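# Advance the two-cube desk calendar by one week

## Task

The calendar's front is the side with the month's name, facing the robot, and it now shows today's date. Change it so the front shows the date seven days later, with both digit cubes upright. At the end both cubes must rest flat in the tray on their own, not held there by a gripper. Then open the grippers and pull them away.

## Robot and tools

Robot: two arms, left_arm and right_arm, each ending in a two-finger parallel gripper. The fingers extend along the gripper's +z axis and close along its y axis. The reported hand point sits midway between the pads when they are shut. Closed fingertips stick out about 19 mm past it, open ones about 6 mm. Closing pushes the tips roughly 13 mm further out, so keep that margin above the table or tray.

World frame: one shared frame with its origin on the tabletop between the arm bases. +z is up, +x runs out over the table, and left_arm is mounted on the +y side. The arm names do not match the left or right of any picture. Printed hand positions can be a little off, more so at long reach.

The 16-number row is used by both execute_actions and move. It is one flat list covering both arms: left_arm dx, dy, dz, rx, ry, rz, gripper position, gripper speed, then the same eight for right_arm. All values lie in [-1, 1], and both arms must always be filled in. The first six numbers per arm are an offset, not an absolute pose. They are expressed in that gripper's own axes and counted from its pose in the most recent result that showed it. Before any result in the scene, and for the second or later call in one reply, they count from where the gripper is when the action begins. Scale: 1.0 equals 0.6 m of travel or 180 degrees of turn. rx, ry, rz form a single rotation vector. Sending all zeros is not a pause. It pulls the arm back to that reference pose. To keep an arm still, send the offset back to where it should be in the first call of a reply and zeros after that. Gripper position is absolute: +1 is fully open (85 mm), 0 is about 41 mm, the pads touch near -0.8, and -1 closes until blocked. Gripper speed sets how fast the gap changes: about 20 mm/s at -1, 85 at 0, 150 at +1. To leave a gripper alone, repeat its previous two numbers, because a 0 counts as a command. To hold firmly, send -1 and keep sending it. To hold gently, open first and then close to just under the object's width. To release, command a width larger than the object.

execute_actions takes actions, a list holding one action, one wait, or nothing. An empty list only reports the state. An action is {"rows": [...], "steps": n}. It has 1 to 15 rows and up to 15 steps of 1/30 s each, defaulting to 15. Each row is one step, and the last row repeats to fill the count. Each row is measured from the same reference pose, not from the row before it. A wait is {"steps": n} with n up to 300, counted from the last result. The optional pictures flag turns camera images on or off. A refused call does nothing to the robot.

move takes target, one 16-number row as above, and speed in m/s, from 0.002 to 0.5, default 0.25. Rotation is capped at twice that value in rad/s. Each gripper follows a straight path toward its target, and both paths finish together in 0.5 to 10 s. The finger numbers are sent at the start. Paths ignore obstacles and the other arm. Faster or deeper contact hits and presses harder.

wait takes seconds, from 0 to 10, and sends nothing new. zoom_image takes camera (cam_head_left, cam_head_right, cam_high, cam_low, cam_left_wrist, cam_right_wrist) and region [x0, y0, x1, y1] in image pixels. The origin is top-left, and the region can be at most 504 by 504. It returns a finer view of the latest image. finished_scene takes scene (the number) and ends that scene permanently. Only call it once the cubes sit correctly and the grippers are clear.

Each step, the commanded pose is clipped to within 70 mm and 16 degrees of the measured pose. If both cannot be met, position wins over orientation. Large moves may need several actions, so check the result and command what remains. The world keeps running between your replies.

Results: a state line `left_arm: …` | `right_arm: …` gives each gripper's position in metres and its orientation as a quaternion wxyz. position_measured_pct is about 50 − 50 × position: 0 means fully open. If it stops below about 90, something is held or in the way. At about 90 or a bit more, the pads have met. A "Hand target" line shows where the controller is steering each gripper. HELD marks steps not sent, and "pose unreachable" names an arm whose command a clearance check altered or blocked. move adds a "move:" line with its ending (done, off_target, moving, held, fault) and any limits. limits=paced means the pose was clipped. limits=held means some steps were blocked, and the arm may then jump faster than speed. The result also gives each gripper's distance from its target. Images come in the order listed above. Camera calibration lines may report changes.

Avoid: pushing or dropping anything off the table, letting the arms collide or press on each other, and hard strikes or slams. Also avoid loads big enough to hit a joint's torque limit, which freezes that arm for 10 s. Holding weight heats the motors. A MOTOR HOT line appears from 60 °C, and at 75 °C the arm goes limp and sinks. Brief tugs on held parts or nudges to loose objects can happen, so confirm the final cube placement with the cameras.

Each tool is called after "Request:" as name(argument=value, ...), one argument or row to a line, values as JSON.

## Session

Request:
execute_actions(
  actions=[],
)

Scene clock: 0.00 s of 7600.00 s.
left_arm: end_effector_position=(+0.4455, +0.4252, +0.3437) position_measured_pct=0.0 end_effector_quat_wxyz=(+0.124, -0.256, +0.839, -0.465) | right_arm: end_effector_position=(+0.3242, +0.1607, +0.3953) position_measured_pct=0.0 end_effector_quat_wxyz=(+0.168, +0.803, +0.237, +0.520)
Joint positions: left_arm=[-1.175  0.408  0.09   1.701  0.885  1.528  0.987] | right_arm=[-1.229  0.516 -0.2    1.488  1.263  1.482  3.317]
Joint velocities: left_arm=[ 0.001 -0.     0.001  0.    -0.001  0.001 -0.   ] | right_arm=[-0.002 -0.    -0.    -0.    -0.    -0.003  0.   ]
Motor temperatures (°C, as the motors report them): left_arm=[31 37 33 36 34 43 47] | right_arm=[30 34 32 32 40 46 39]
Hand target (left_arm): +0.446, +0.425, +0.344; +0.124, -0.256, +0.839, -0.465
Hand target (right_arm): +0.324, +0.161, +0.395; +0.168, +0.803, +0.237, +0.520
camera_calibration (this result's frames):
cam_left_wrist: T_world_to_cam=[[-0.281574, 0.40249, -0.871044, 0.266733], [0.824707, 0.565535, -0.0052745, -0.556227], [0.490483, -0.719842, -0.491177, 0.405247], [0, 0, 0, 1]] pos_world=[0.335062, 0.498922, 0.42845]
cam_right_wrist: T_world_to_cam=[[0.233917, -0.820394, 0.521763, -0.146727], [-0.292498, -0.57117, -0.766948, 0.553731], [0.927215, 0.0267872, -0.37357, -0.0102503], [0, 0, 0, 1]] pos_world=[0.205792, 0.196175, 0.497411]

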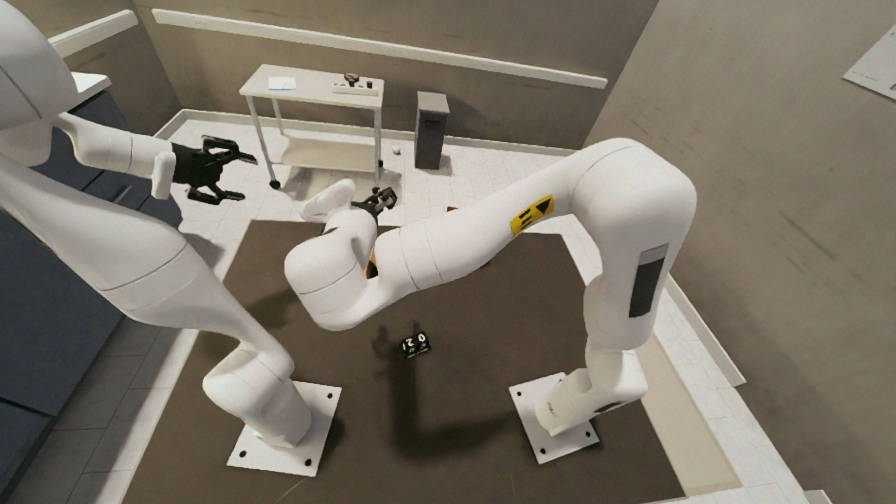

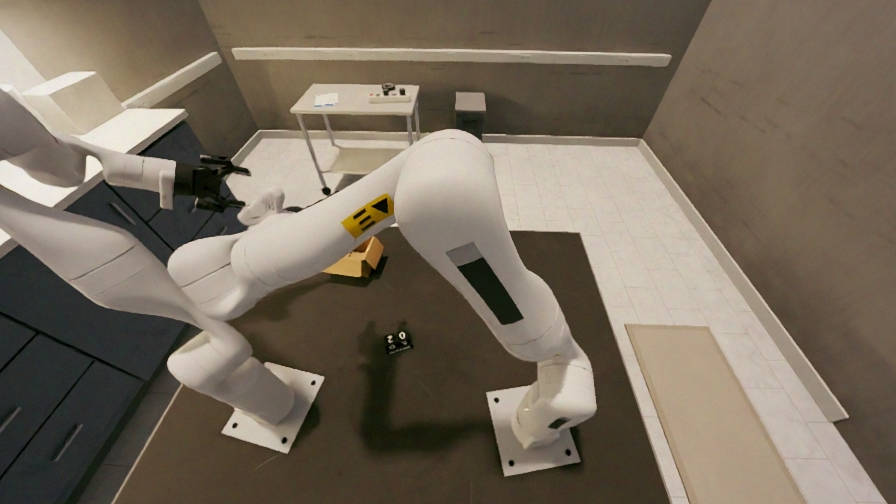

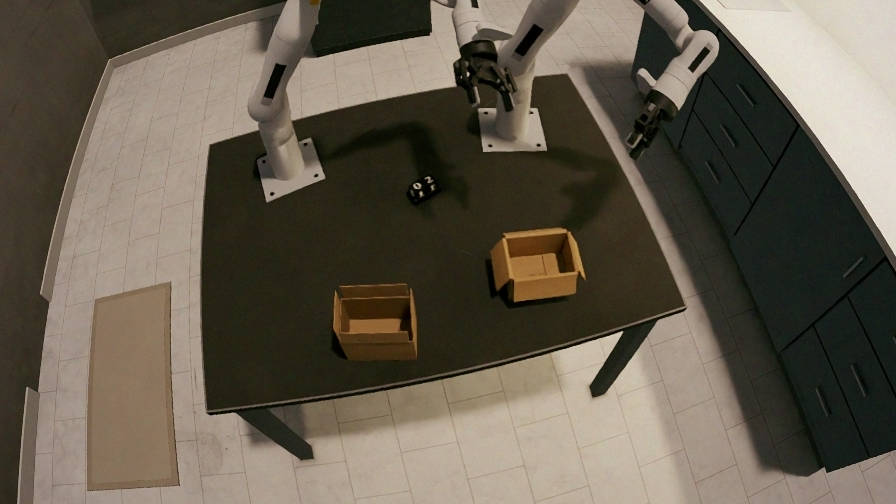

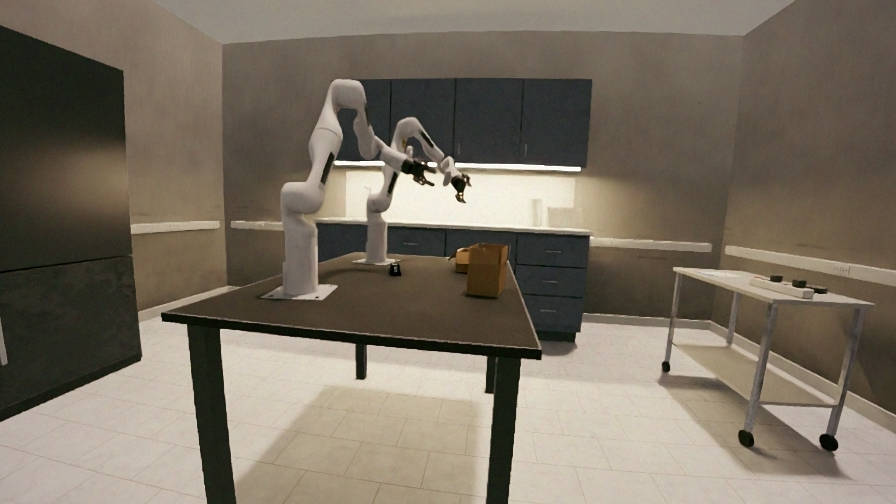

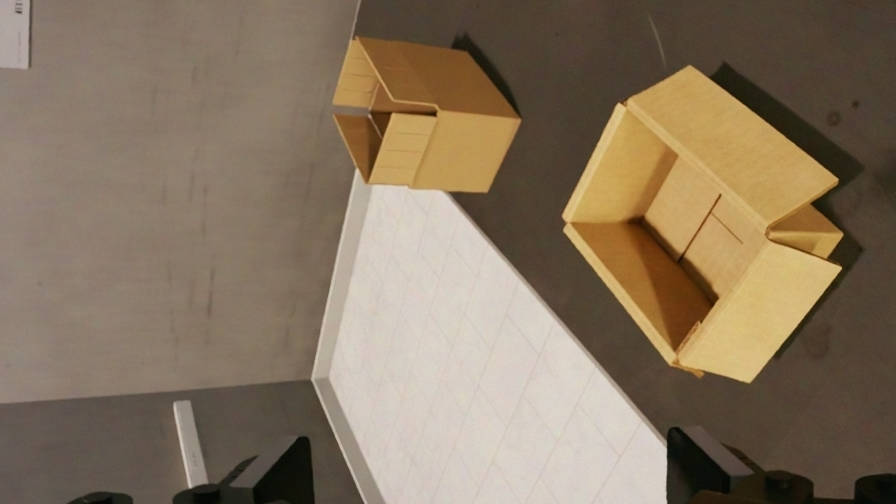

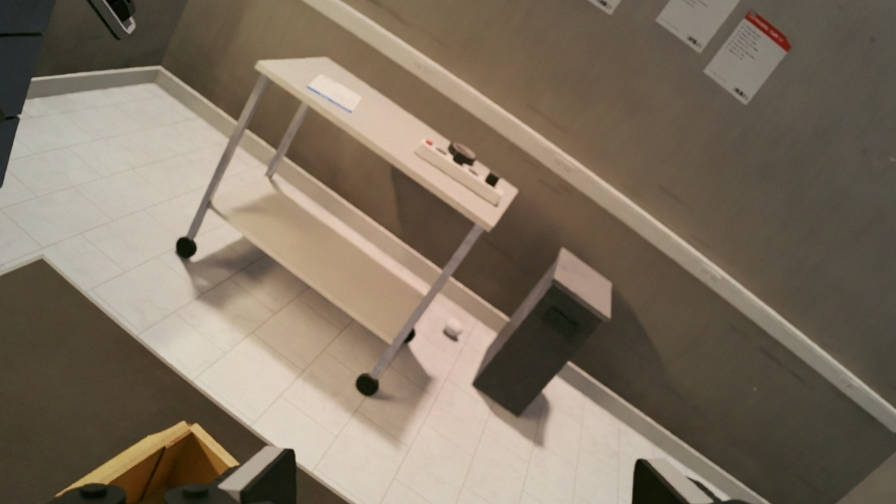

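Request:
zoom_image(
  camera="cam_head_left",
  region=[385,320,445,370],
)

Request:
zoom_image(
  camera="cam_head_right",
  region=[370,320,430,365],
)

Request:
zoom_image(
  camera="cam_high",
  region=[395,165,455,215],
)

Request:
zoom_image(
  camera="cam_low",
  region=[375,255,415,285],
)

Region (385, 320, 445, 370) of cam_head_left's 896x504 image, scaled by 8.400, with more detail than that image has.

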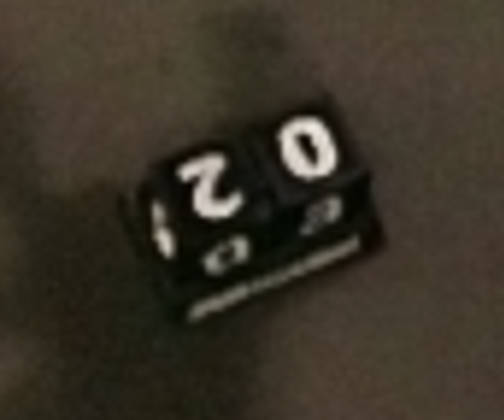

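Region (370, 320, 430, 365) of cam_head_right's 896x504 image, scaled by 8.400, with more detail than that image has; it fills the top 378 rows of this view, and the rest is white.

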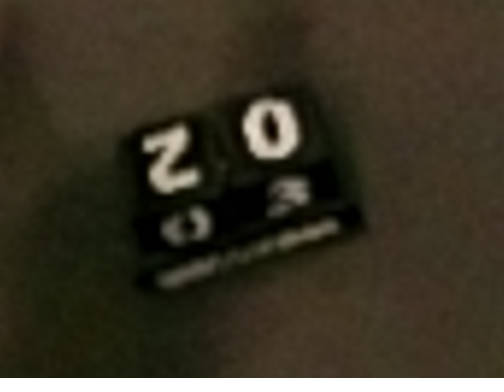

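Region (395, 165, 455, 215) of cam_high's 896x504 image, scaled by 8.400, with more detail than that image has.

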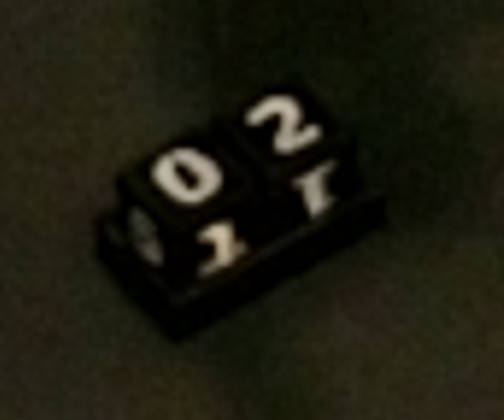

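Region (375, 255, 415, 285) of cam_low's 896x504 image, scaled by 12.600, with more detail than that image has; it fills the top 378 rows of this view, and the rest is white.

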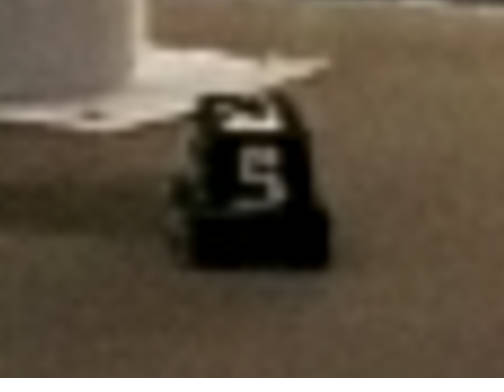

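Request:
move(
  target=[0,0,0,0,0,0,1,0,-0.504,-0.034,-0.018,-0.115,-0.399,0.49,1,0],
  speed=0.5,
)

Scene clock: 30.17 s of 7600.00 s.
left_arm: end_effector_position=(+0.4455, +0.4252, +0.3437) position_measured_pct=0.0 end_effector_quat_wxyz=(+0.124, -0.256, +0.839, -0.465) | right_arm: end_effector_position=(+0.2046, +0.0093, +0.1598) position_measured_pct=0.0 end_effector_quat_wxyz=(+0.002, +0.830, -0.558, -0.001)
Joint positions: left_arm=[-1.175  0.408  0.09   1.701  0.885  1.528  0.987] | right_arm=[-0.737  0.375 -0.21   1.913  0.096  0.868  2.344]
Joint velocities: left_arm=[ 0.     0.    -0.    -0.001 -0.001  0.001  0.   ] | right_arm=[ 0.007 -0.007  0.012  0.003 -0.005 -0.002  0.005]
Motor temperatures (°C, as the motors report them): left_arm=[31 37 33 36 34 43 47] | right_arm=[30 34 31 32 40 46 39]
Hand target (left_arm): +0.446, +0.425, +0.344; +0.124, -0.256, +0.839, -0.465
Hand target (right_arm): +0.205, +0.009, +0.160; +0.002, +0.830, -0.558, -0.001
Off the commanded pose (left_arm): 0.000 m, 0 deg.
Off the commanded pose (right_arm): 0.001 m, 0 deg.
After step 90, 24.67 s passed at rest.
move: done
camera_calibration (this result's frames):
cam_left_wrist: T_world_to_cam=[[-0.281574, 0.40249, -0.871044, 0.266733], [0.824707, 0.565536, -0.00527397, -0.556228], [0.490484, -0.719841, -0.491176, 0.405247], [0, 0, 0, 1]] pos_world=[0.335063, 0.498923, 0.42845]
cam_right_wrist: T_world_to_cam=[[-0.917944, -0.396352, -0.0168744, 0.197729], [-0.394938, 0.917031, -0.0554907, 0.145062], [0.0374682, -0.044273, -0.998317, 0.299287], [0, 0, 0, 1]] pos_world=[0.227581, -0.0414057, 0.310169]

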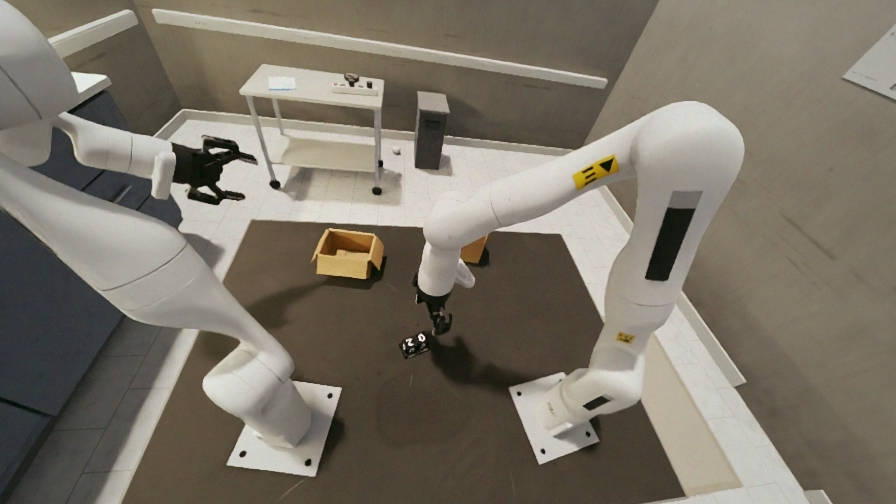

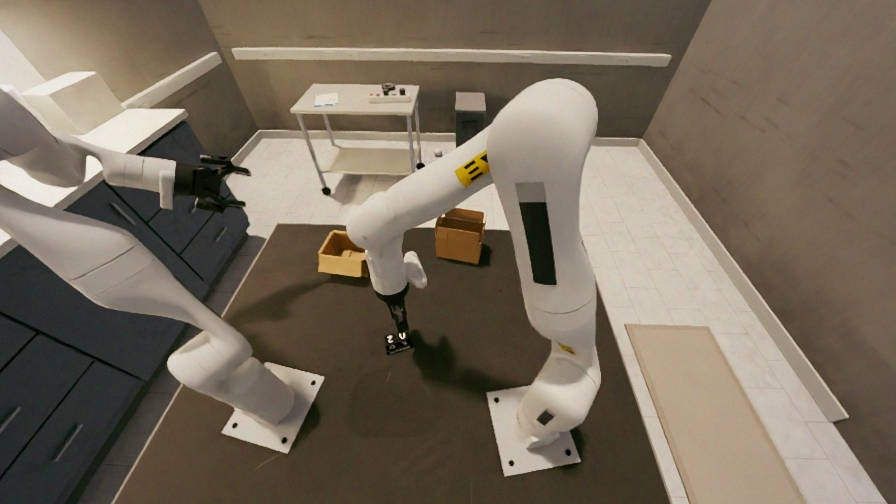

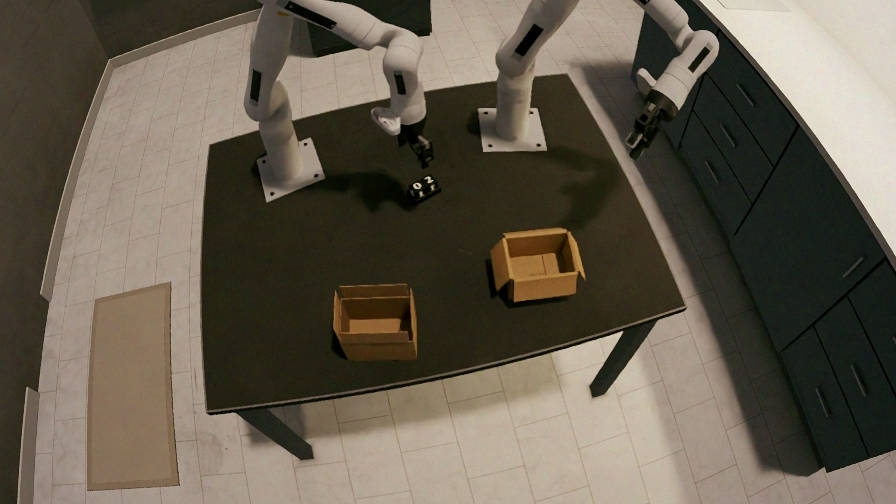

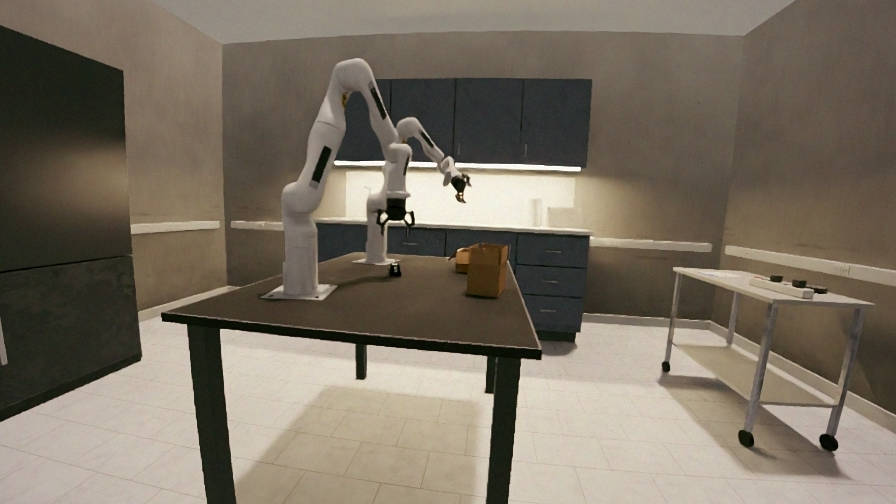

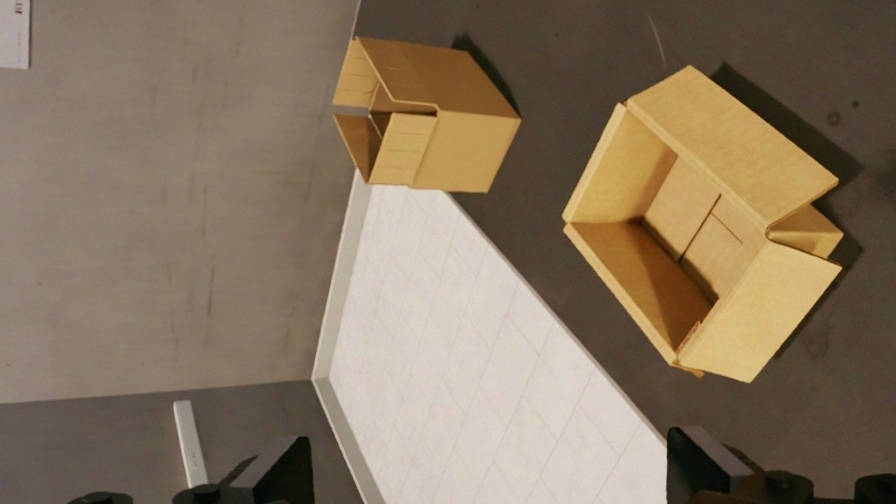

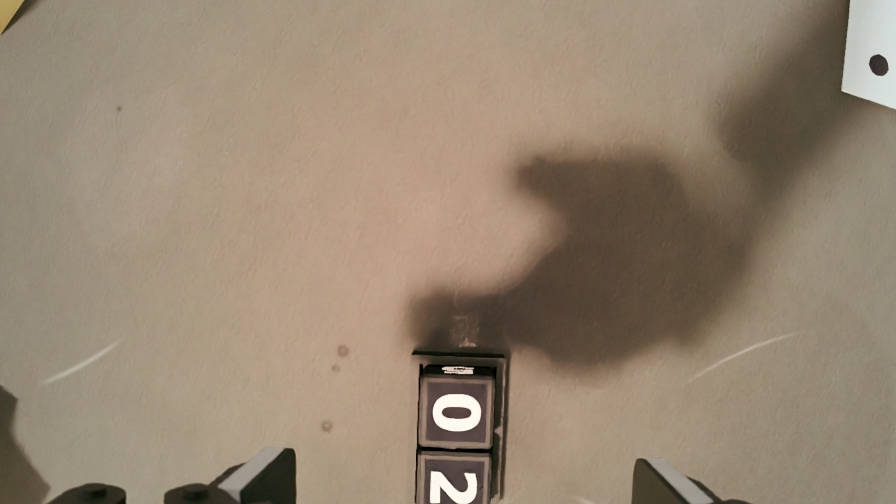

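Request:
move(
  target=[0,0,0,0,0,0,1,0,0.002,-0.002,0.21,0,0,0,0.4,0],
  speed=0.2,
)

Scene clock: 34.70 s of 7600.00 s.
left_arm: end_effector_position=(+0.4455, +0.4252, +0.3437) position_measured_pct=0.0 end_effector_quat_wxyz=(+0.124, -0.256, +0.839, -0.465) | right_arm: end_effector_position=(+0.2053, +0.0087, +0.0337) position_measured_pct=29.8 end_effector_quat_wxyz=(+0.002, +0.830, -0.557, -0.001)
Joint positions: left_arm=[-1.175  0.408  0.09   1.701  0.885  1.528  0.987] | right_arm=[-0.784  0.63  -0.152  2.044  0.187  0.485  2.266]
Joint velocities: left_arm=[ 0.001  0.     0.    -0.001  0.001 -0.001  0.   ] | right_arm=[-0.001  0.005 -0.    -0.     0.001  0.001 -0.   ]
Motor temperatures (°C, as the motors report them): left_arm=[31 37 33 36 34 43 47] | right_arm=[30 34 31 32 40 46 39]
Hand target (left_arm): +0.446, +0.425, +0.344; +0.124, -0.256, +0.839, -0.465
Hand target (right_arm): +0.205, +0.009, +0.033; +0.002, +0.830, -0.557, -0.001
Off the commanded pose (left_arm): 0.000 m, 0 deg.
Off the commanded pose (right_arm): 0.000 m, 0 deg.
After step 90, 0.43 s passed at rest.
move: done
camera_calibration (this result's frames):
cam_left_wrist: T_world_to_cam=[[-0.281574, 0.402489, -0.871044, 0.266733], [0.824706, 0.565537, -0.00527333, -0.556229], [0.490485, -0.719841, -0.491176, 0.405246], [0, 0, 0, 1]] pos_world=[0.335064, 0.498923, 0.42845]
cam_right_wrist: T_world_to_cam=[[-0.917592, -0.397146, -0.017322, 0.195969], [-0.395721, 0.916709, -0.0552212, 0.139082], [0.0378101, -0.0438159, -0.998324, 0.173243], [0, 0, 0, 1]] pos_world=[0.228307, -0.0420786, 0.184027]

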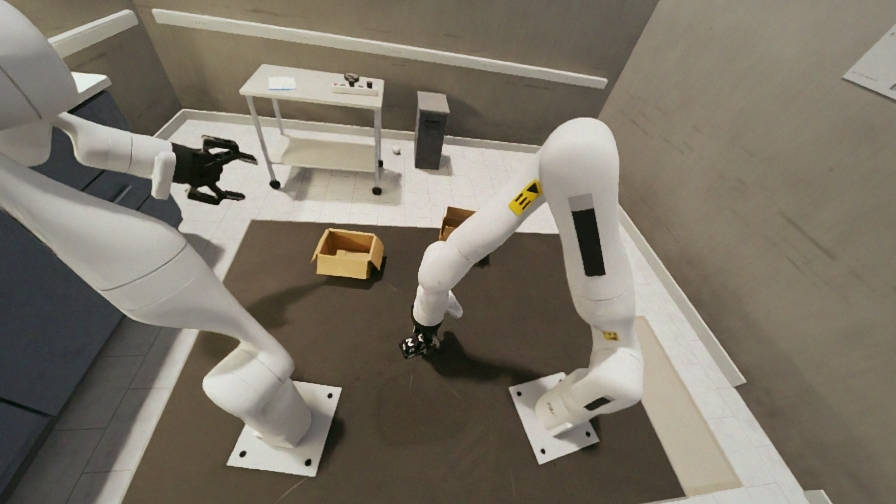

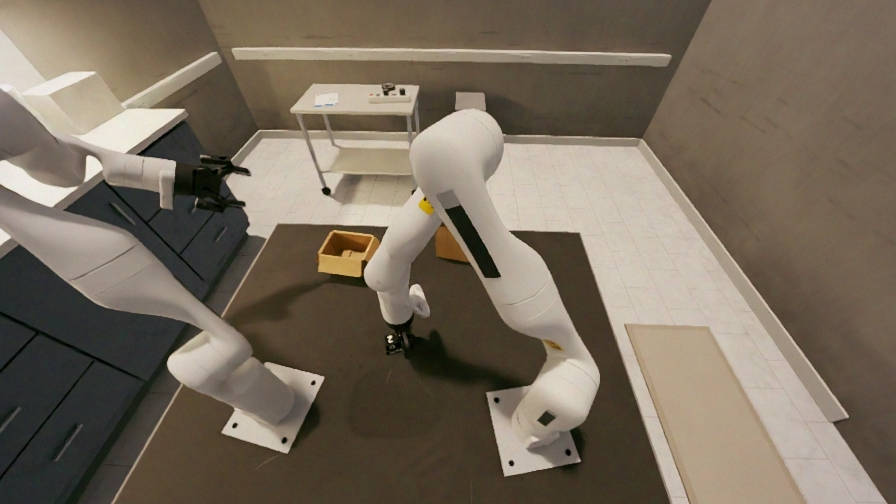

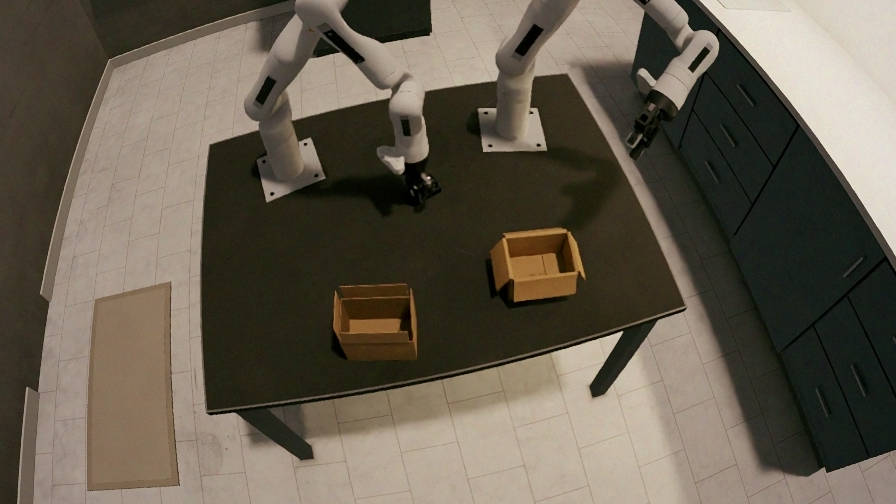

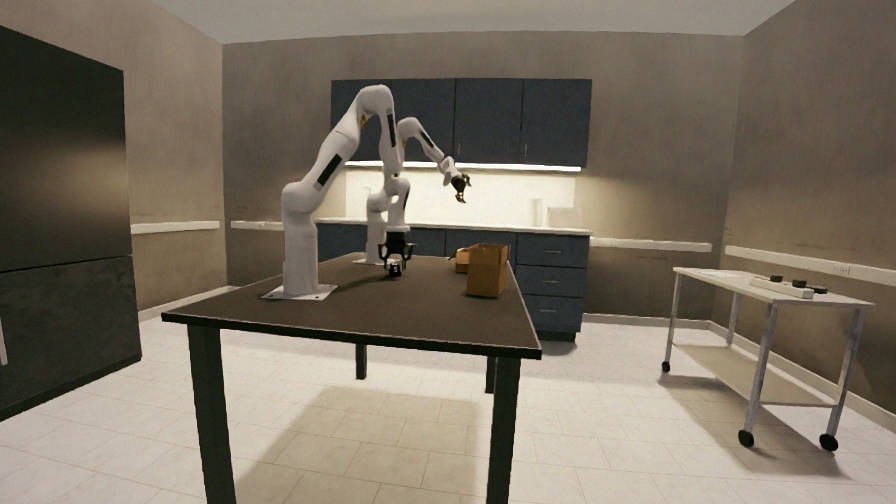

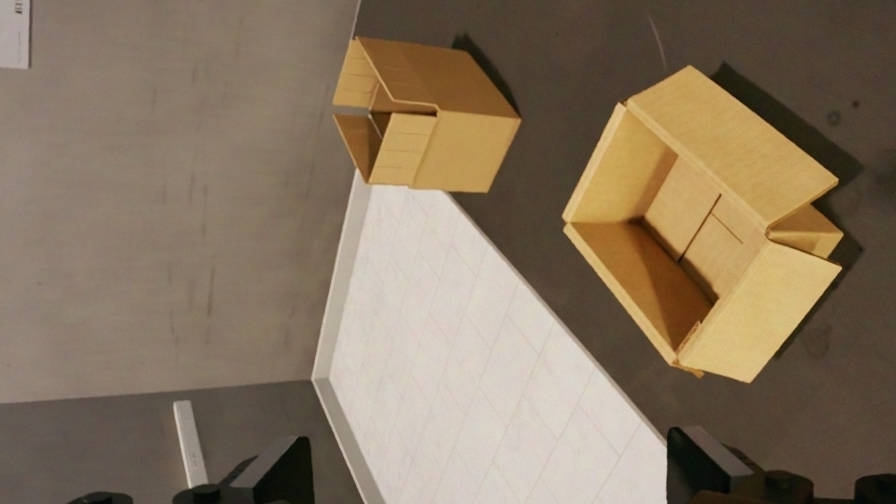

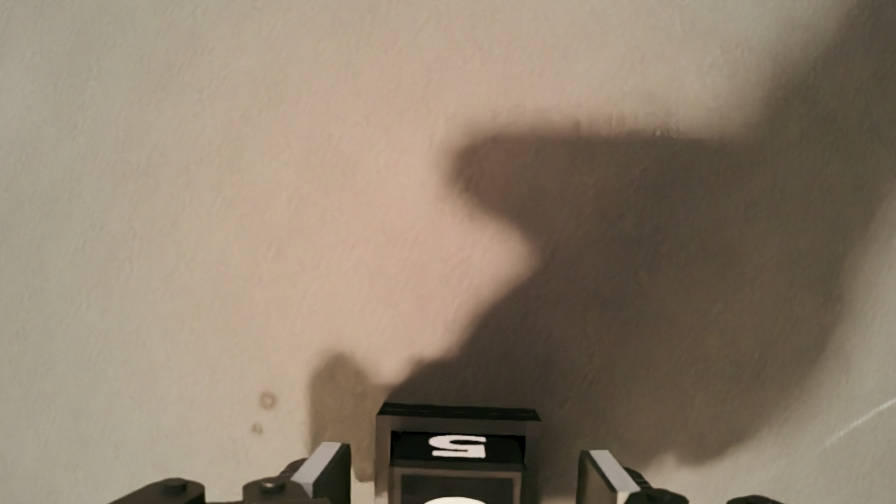

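Request:
execute_actions(
  actions=[
    {"rows":[[0,0,0,0,0,0,1,0,0,-0.003,0,0,0,0.015,0.4,0]],"steps":8},
  ],
  pictures=false,
)

Request:
execute_actions(
  actions=[
    {"rows":[[0,0,0,0,0,0,1,0,0,0,0,0,0,0,-1,0]],"steps":14},
  ],
)

Scene clock: 38.07 s of 7600.00 s.
left_arm: end_effector_position=(+0.4455, +0.4252, +0.3437) position_measured_pct=0.0 end_effector_quat_wxyz=(+0.124, -0.256, +0.839, -0.465) | right_arm: end_effector_position=(+0.2072, +0.0093, +0.0337) position_measured_pct=29.8 end_effector_quat_wxyz=(+0.002, +0.817, -0.577, -0.001)
Joint positions: left_arm=[-1.175  0.408  0.09   1.701  0.885  1.528  0.987] | right_arm=[-0.789  0.631 -0.14   2.039  0.172  0.486  2.237]
Joint velocities: left_arm=[ 0.001 -0.002 -0.001 -0.001  0.001  0.     0.001] | right_arm=[-0.003  0.    -0.003 -0.     0.001  0.002 -0.001]
Motor temperatures (°C, as the motors report them): left_arm=[31 37 33 36 34 43 47] | right_arm=[30 34 31 32 40 46 39]
Hand target (left_arm): +0.446, +0.425, +0.344; +0.124, -0.256, +0.839, -0.465
Hand target (right_arm): +0.207, +0.009, +0.034; +0.002, +0.817, -0.577, -0.001
Off the commanded pose (left_arm): 0.000 m, 0 deg.
Off the commanded pose (right_arm): 0.000 m, 0 deg.
Steps of this call (steps 1 to 90: nothing new was sent; then 0.10 s passed at rest; steps 91 to 98: all 8 steps of this action). Readings (end_effector_position | what the end effector reports):
91: left_arm (+0.4455, +0.4252, +0.3437) | right_arm (+0.2052, +0.0087, +0.0335) | left_arm position_measured_pct=0.0 | right_arm position_measured_pct=29.8
92: left_arm (+0.4455, +0.4252, +0.3437) | right_arm (+0.2055, +0.0091, +0.0335) | left_arm position_measured_pct=0.0 | right_arm position_measured_pct=29.8
94: left_arm (+0.4455, +0.4252, +0.3437) | right_arm (+0.2068, +0.0095, +0.0337) | left_arm position_measured_pct=0.0 | right_arm position_measured_pct=29.8
98: the state above

Scene clock: 38.53 s of 7600.00 s.
left_arm: end_effector_position=(+0.4456, +0.4252, +0.3437) position_measured_pct=0.0 end_effector_quat_wxyz=(+0.124, -0.256, +0.839, -0.465) | right_arm: end_effector_position=(+0.2086, +0.0107, +0.0358) position_measured_pct=61.1 end_effector_quat_wxyz=(-0.001, +0.817, -0.577, -0.001)
Joint positions: left_arm=[-1.175  0.408  0.09   1.701  0.885  1.528  0.987] | right_arm=[-0.789  0.626 -0.14   2.038  0.172  0.487  2.237]
Joint velocities: left_arm=[ 0.001  0.001  0.001 -0.001  0.002 -0.001  0.001] | right_arm=[ 0.001 -0.009 -0.002  0.002 -0.     0.001 -0.   ]
Motor temperatures (°C, as the motors report them): left_arm=[31 37 33 36 34 43 47] | right_arm=[30 34 31 32 40 46 39]
Hand target (left_arm): +0.446, +0.425, +0.344; +0.124, -0.256, +0.839, -0.465
Hand target (right_arm): +0.207, +0.009, +0.034; +0.002, +0.817, -0.577, -0.001
Off the commanded pose (left_arm): 0.000 m, 0 deg.
Off the commanded pose (right_arm): 0.003 m, 0 deg.
Steps of this call (steps 1 to 14: all 14 steps of this action). Readings (end_effector_position | what the end effector reports):
1: left_arm (+0.4455, +0.4252, +0.3437) | right_arm (+0.2071, +0.0093, +0.0337) | left_arm position_measured_pct=0.0 | right_arm position_measured_pct=29.8
2: left_arm (+0.4456, +0.4252, +0.3437) | right_arm (+0.2072, +0.0093, +0.0337) | left_arm position_measured_pct=0.0 | right_arm position_measured_pct=30.6
4: left_arm (+0.4456, +0.4252, +0.3437) | right_arm (+0.2072, +0.0093, +0.0337) | left_arm position_measured_pct=0.0 | right_arm position_measured_pct=34.5
8: left_arm (+0.4456, +0.4252, +0.3437) | right_arm (+0.2073, +0.0093, +0.0337) | left_arm position_measured_pct=0.0 | right_arm position_measured_pct=46.0
14: the state above
camera_calibration (this result's frames):
cam_left_wrist: T_world_to_cam=[[-0.281573, 0.402489, -0.871045, 0.266732], [0.824705, 0.565538, -0.00527206, -0.556232], [0.490487, -0.71984, -0.491175, 0.405244], [0, 0, 0, 1]] pos_world=[0.335065, 0.498924, 0.428449]
cam_right_wrist: T_world_to_cam=[[-0.935605, -0.352336, -0.0224338, 0.203308], [-0.350839, 0.934967, -0.0524239, 0.129013], [0.0394457, -0.0411774, -0.998373, 0.174935], [0, 0, 0, 1]] pos_world=[0.228578, -0.0417871, 0.185974]

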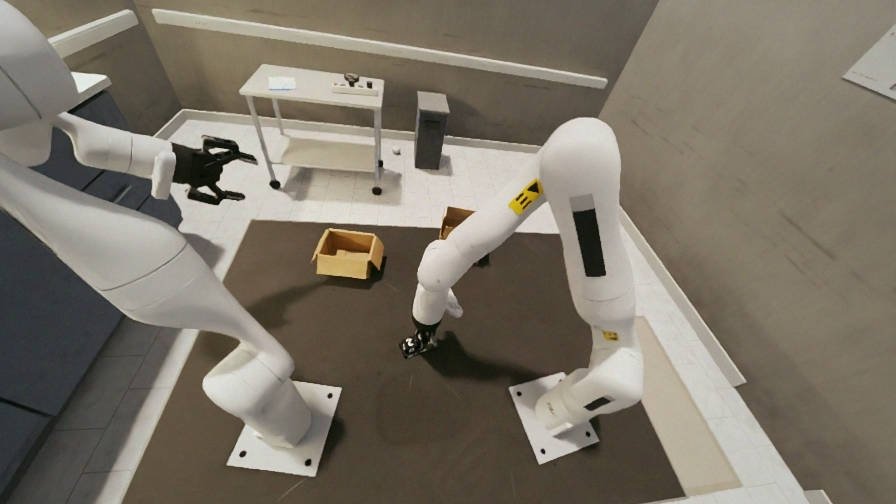

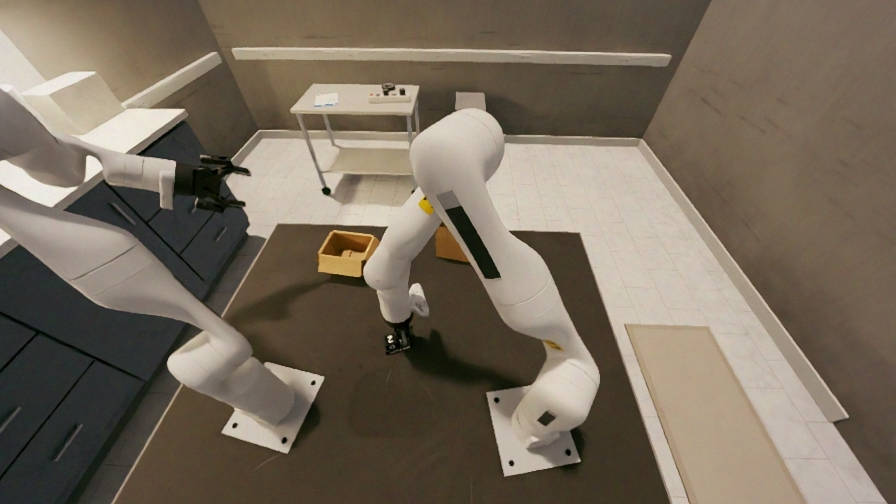

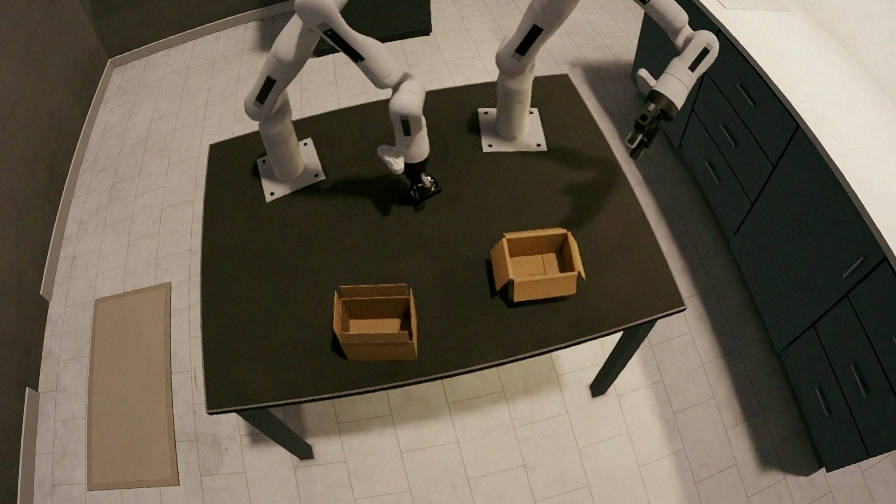

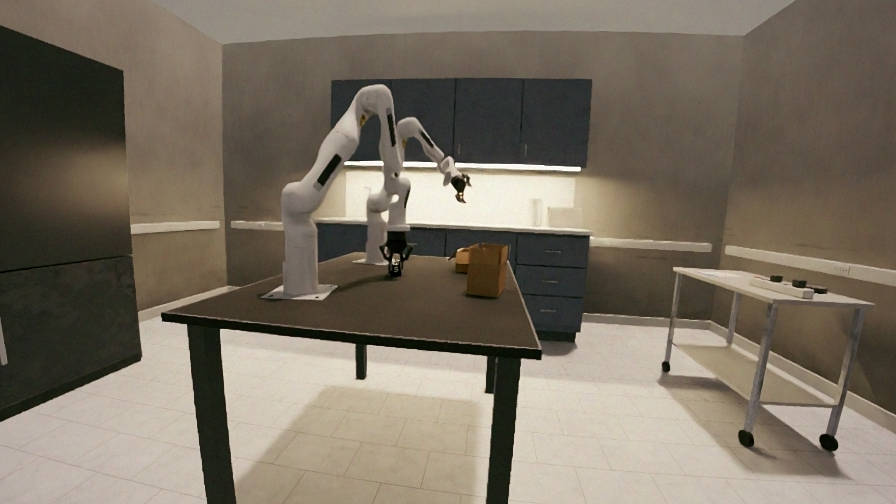

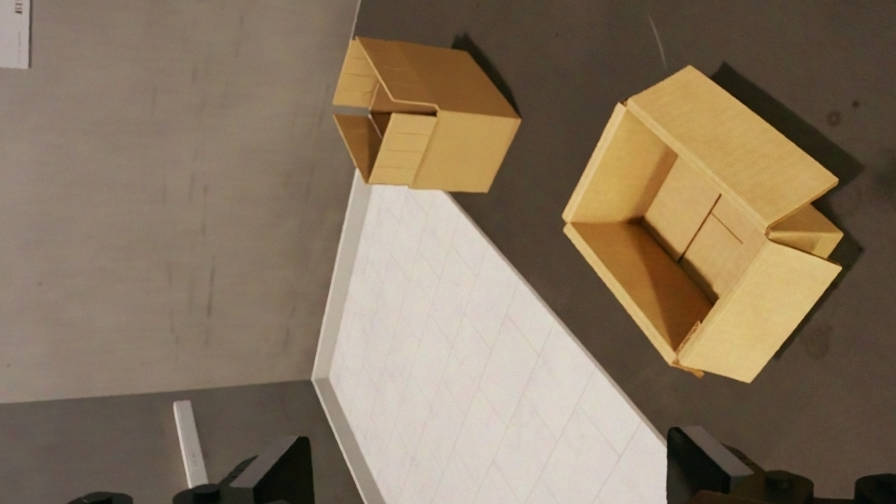

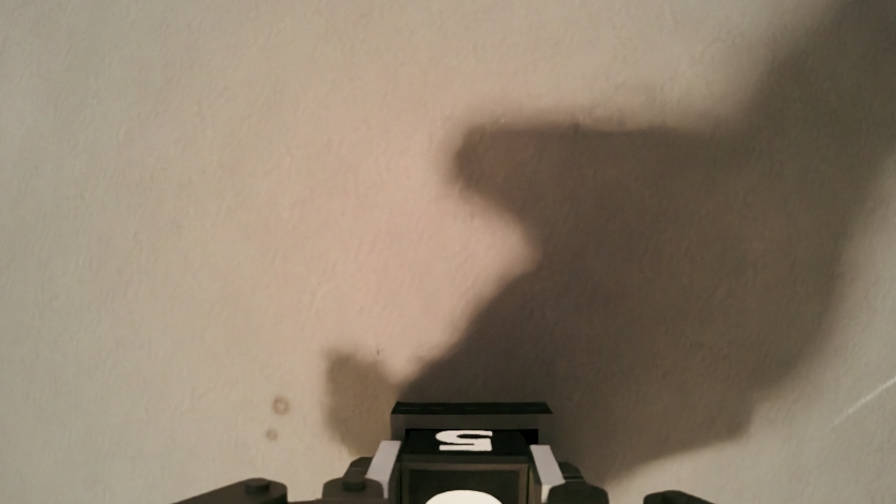

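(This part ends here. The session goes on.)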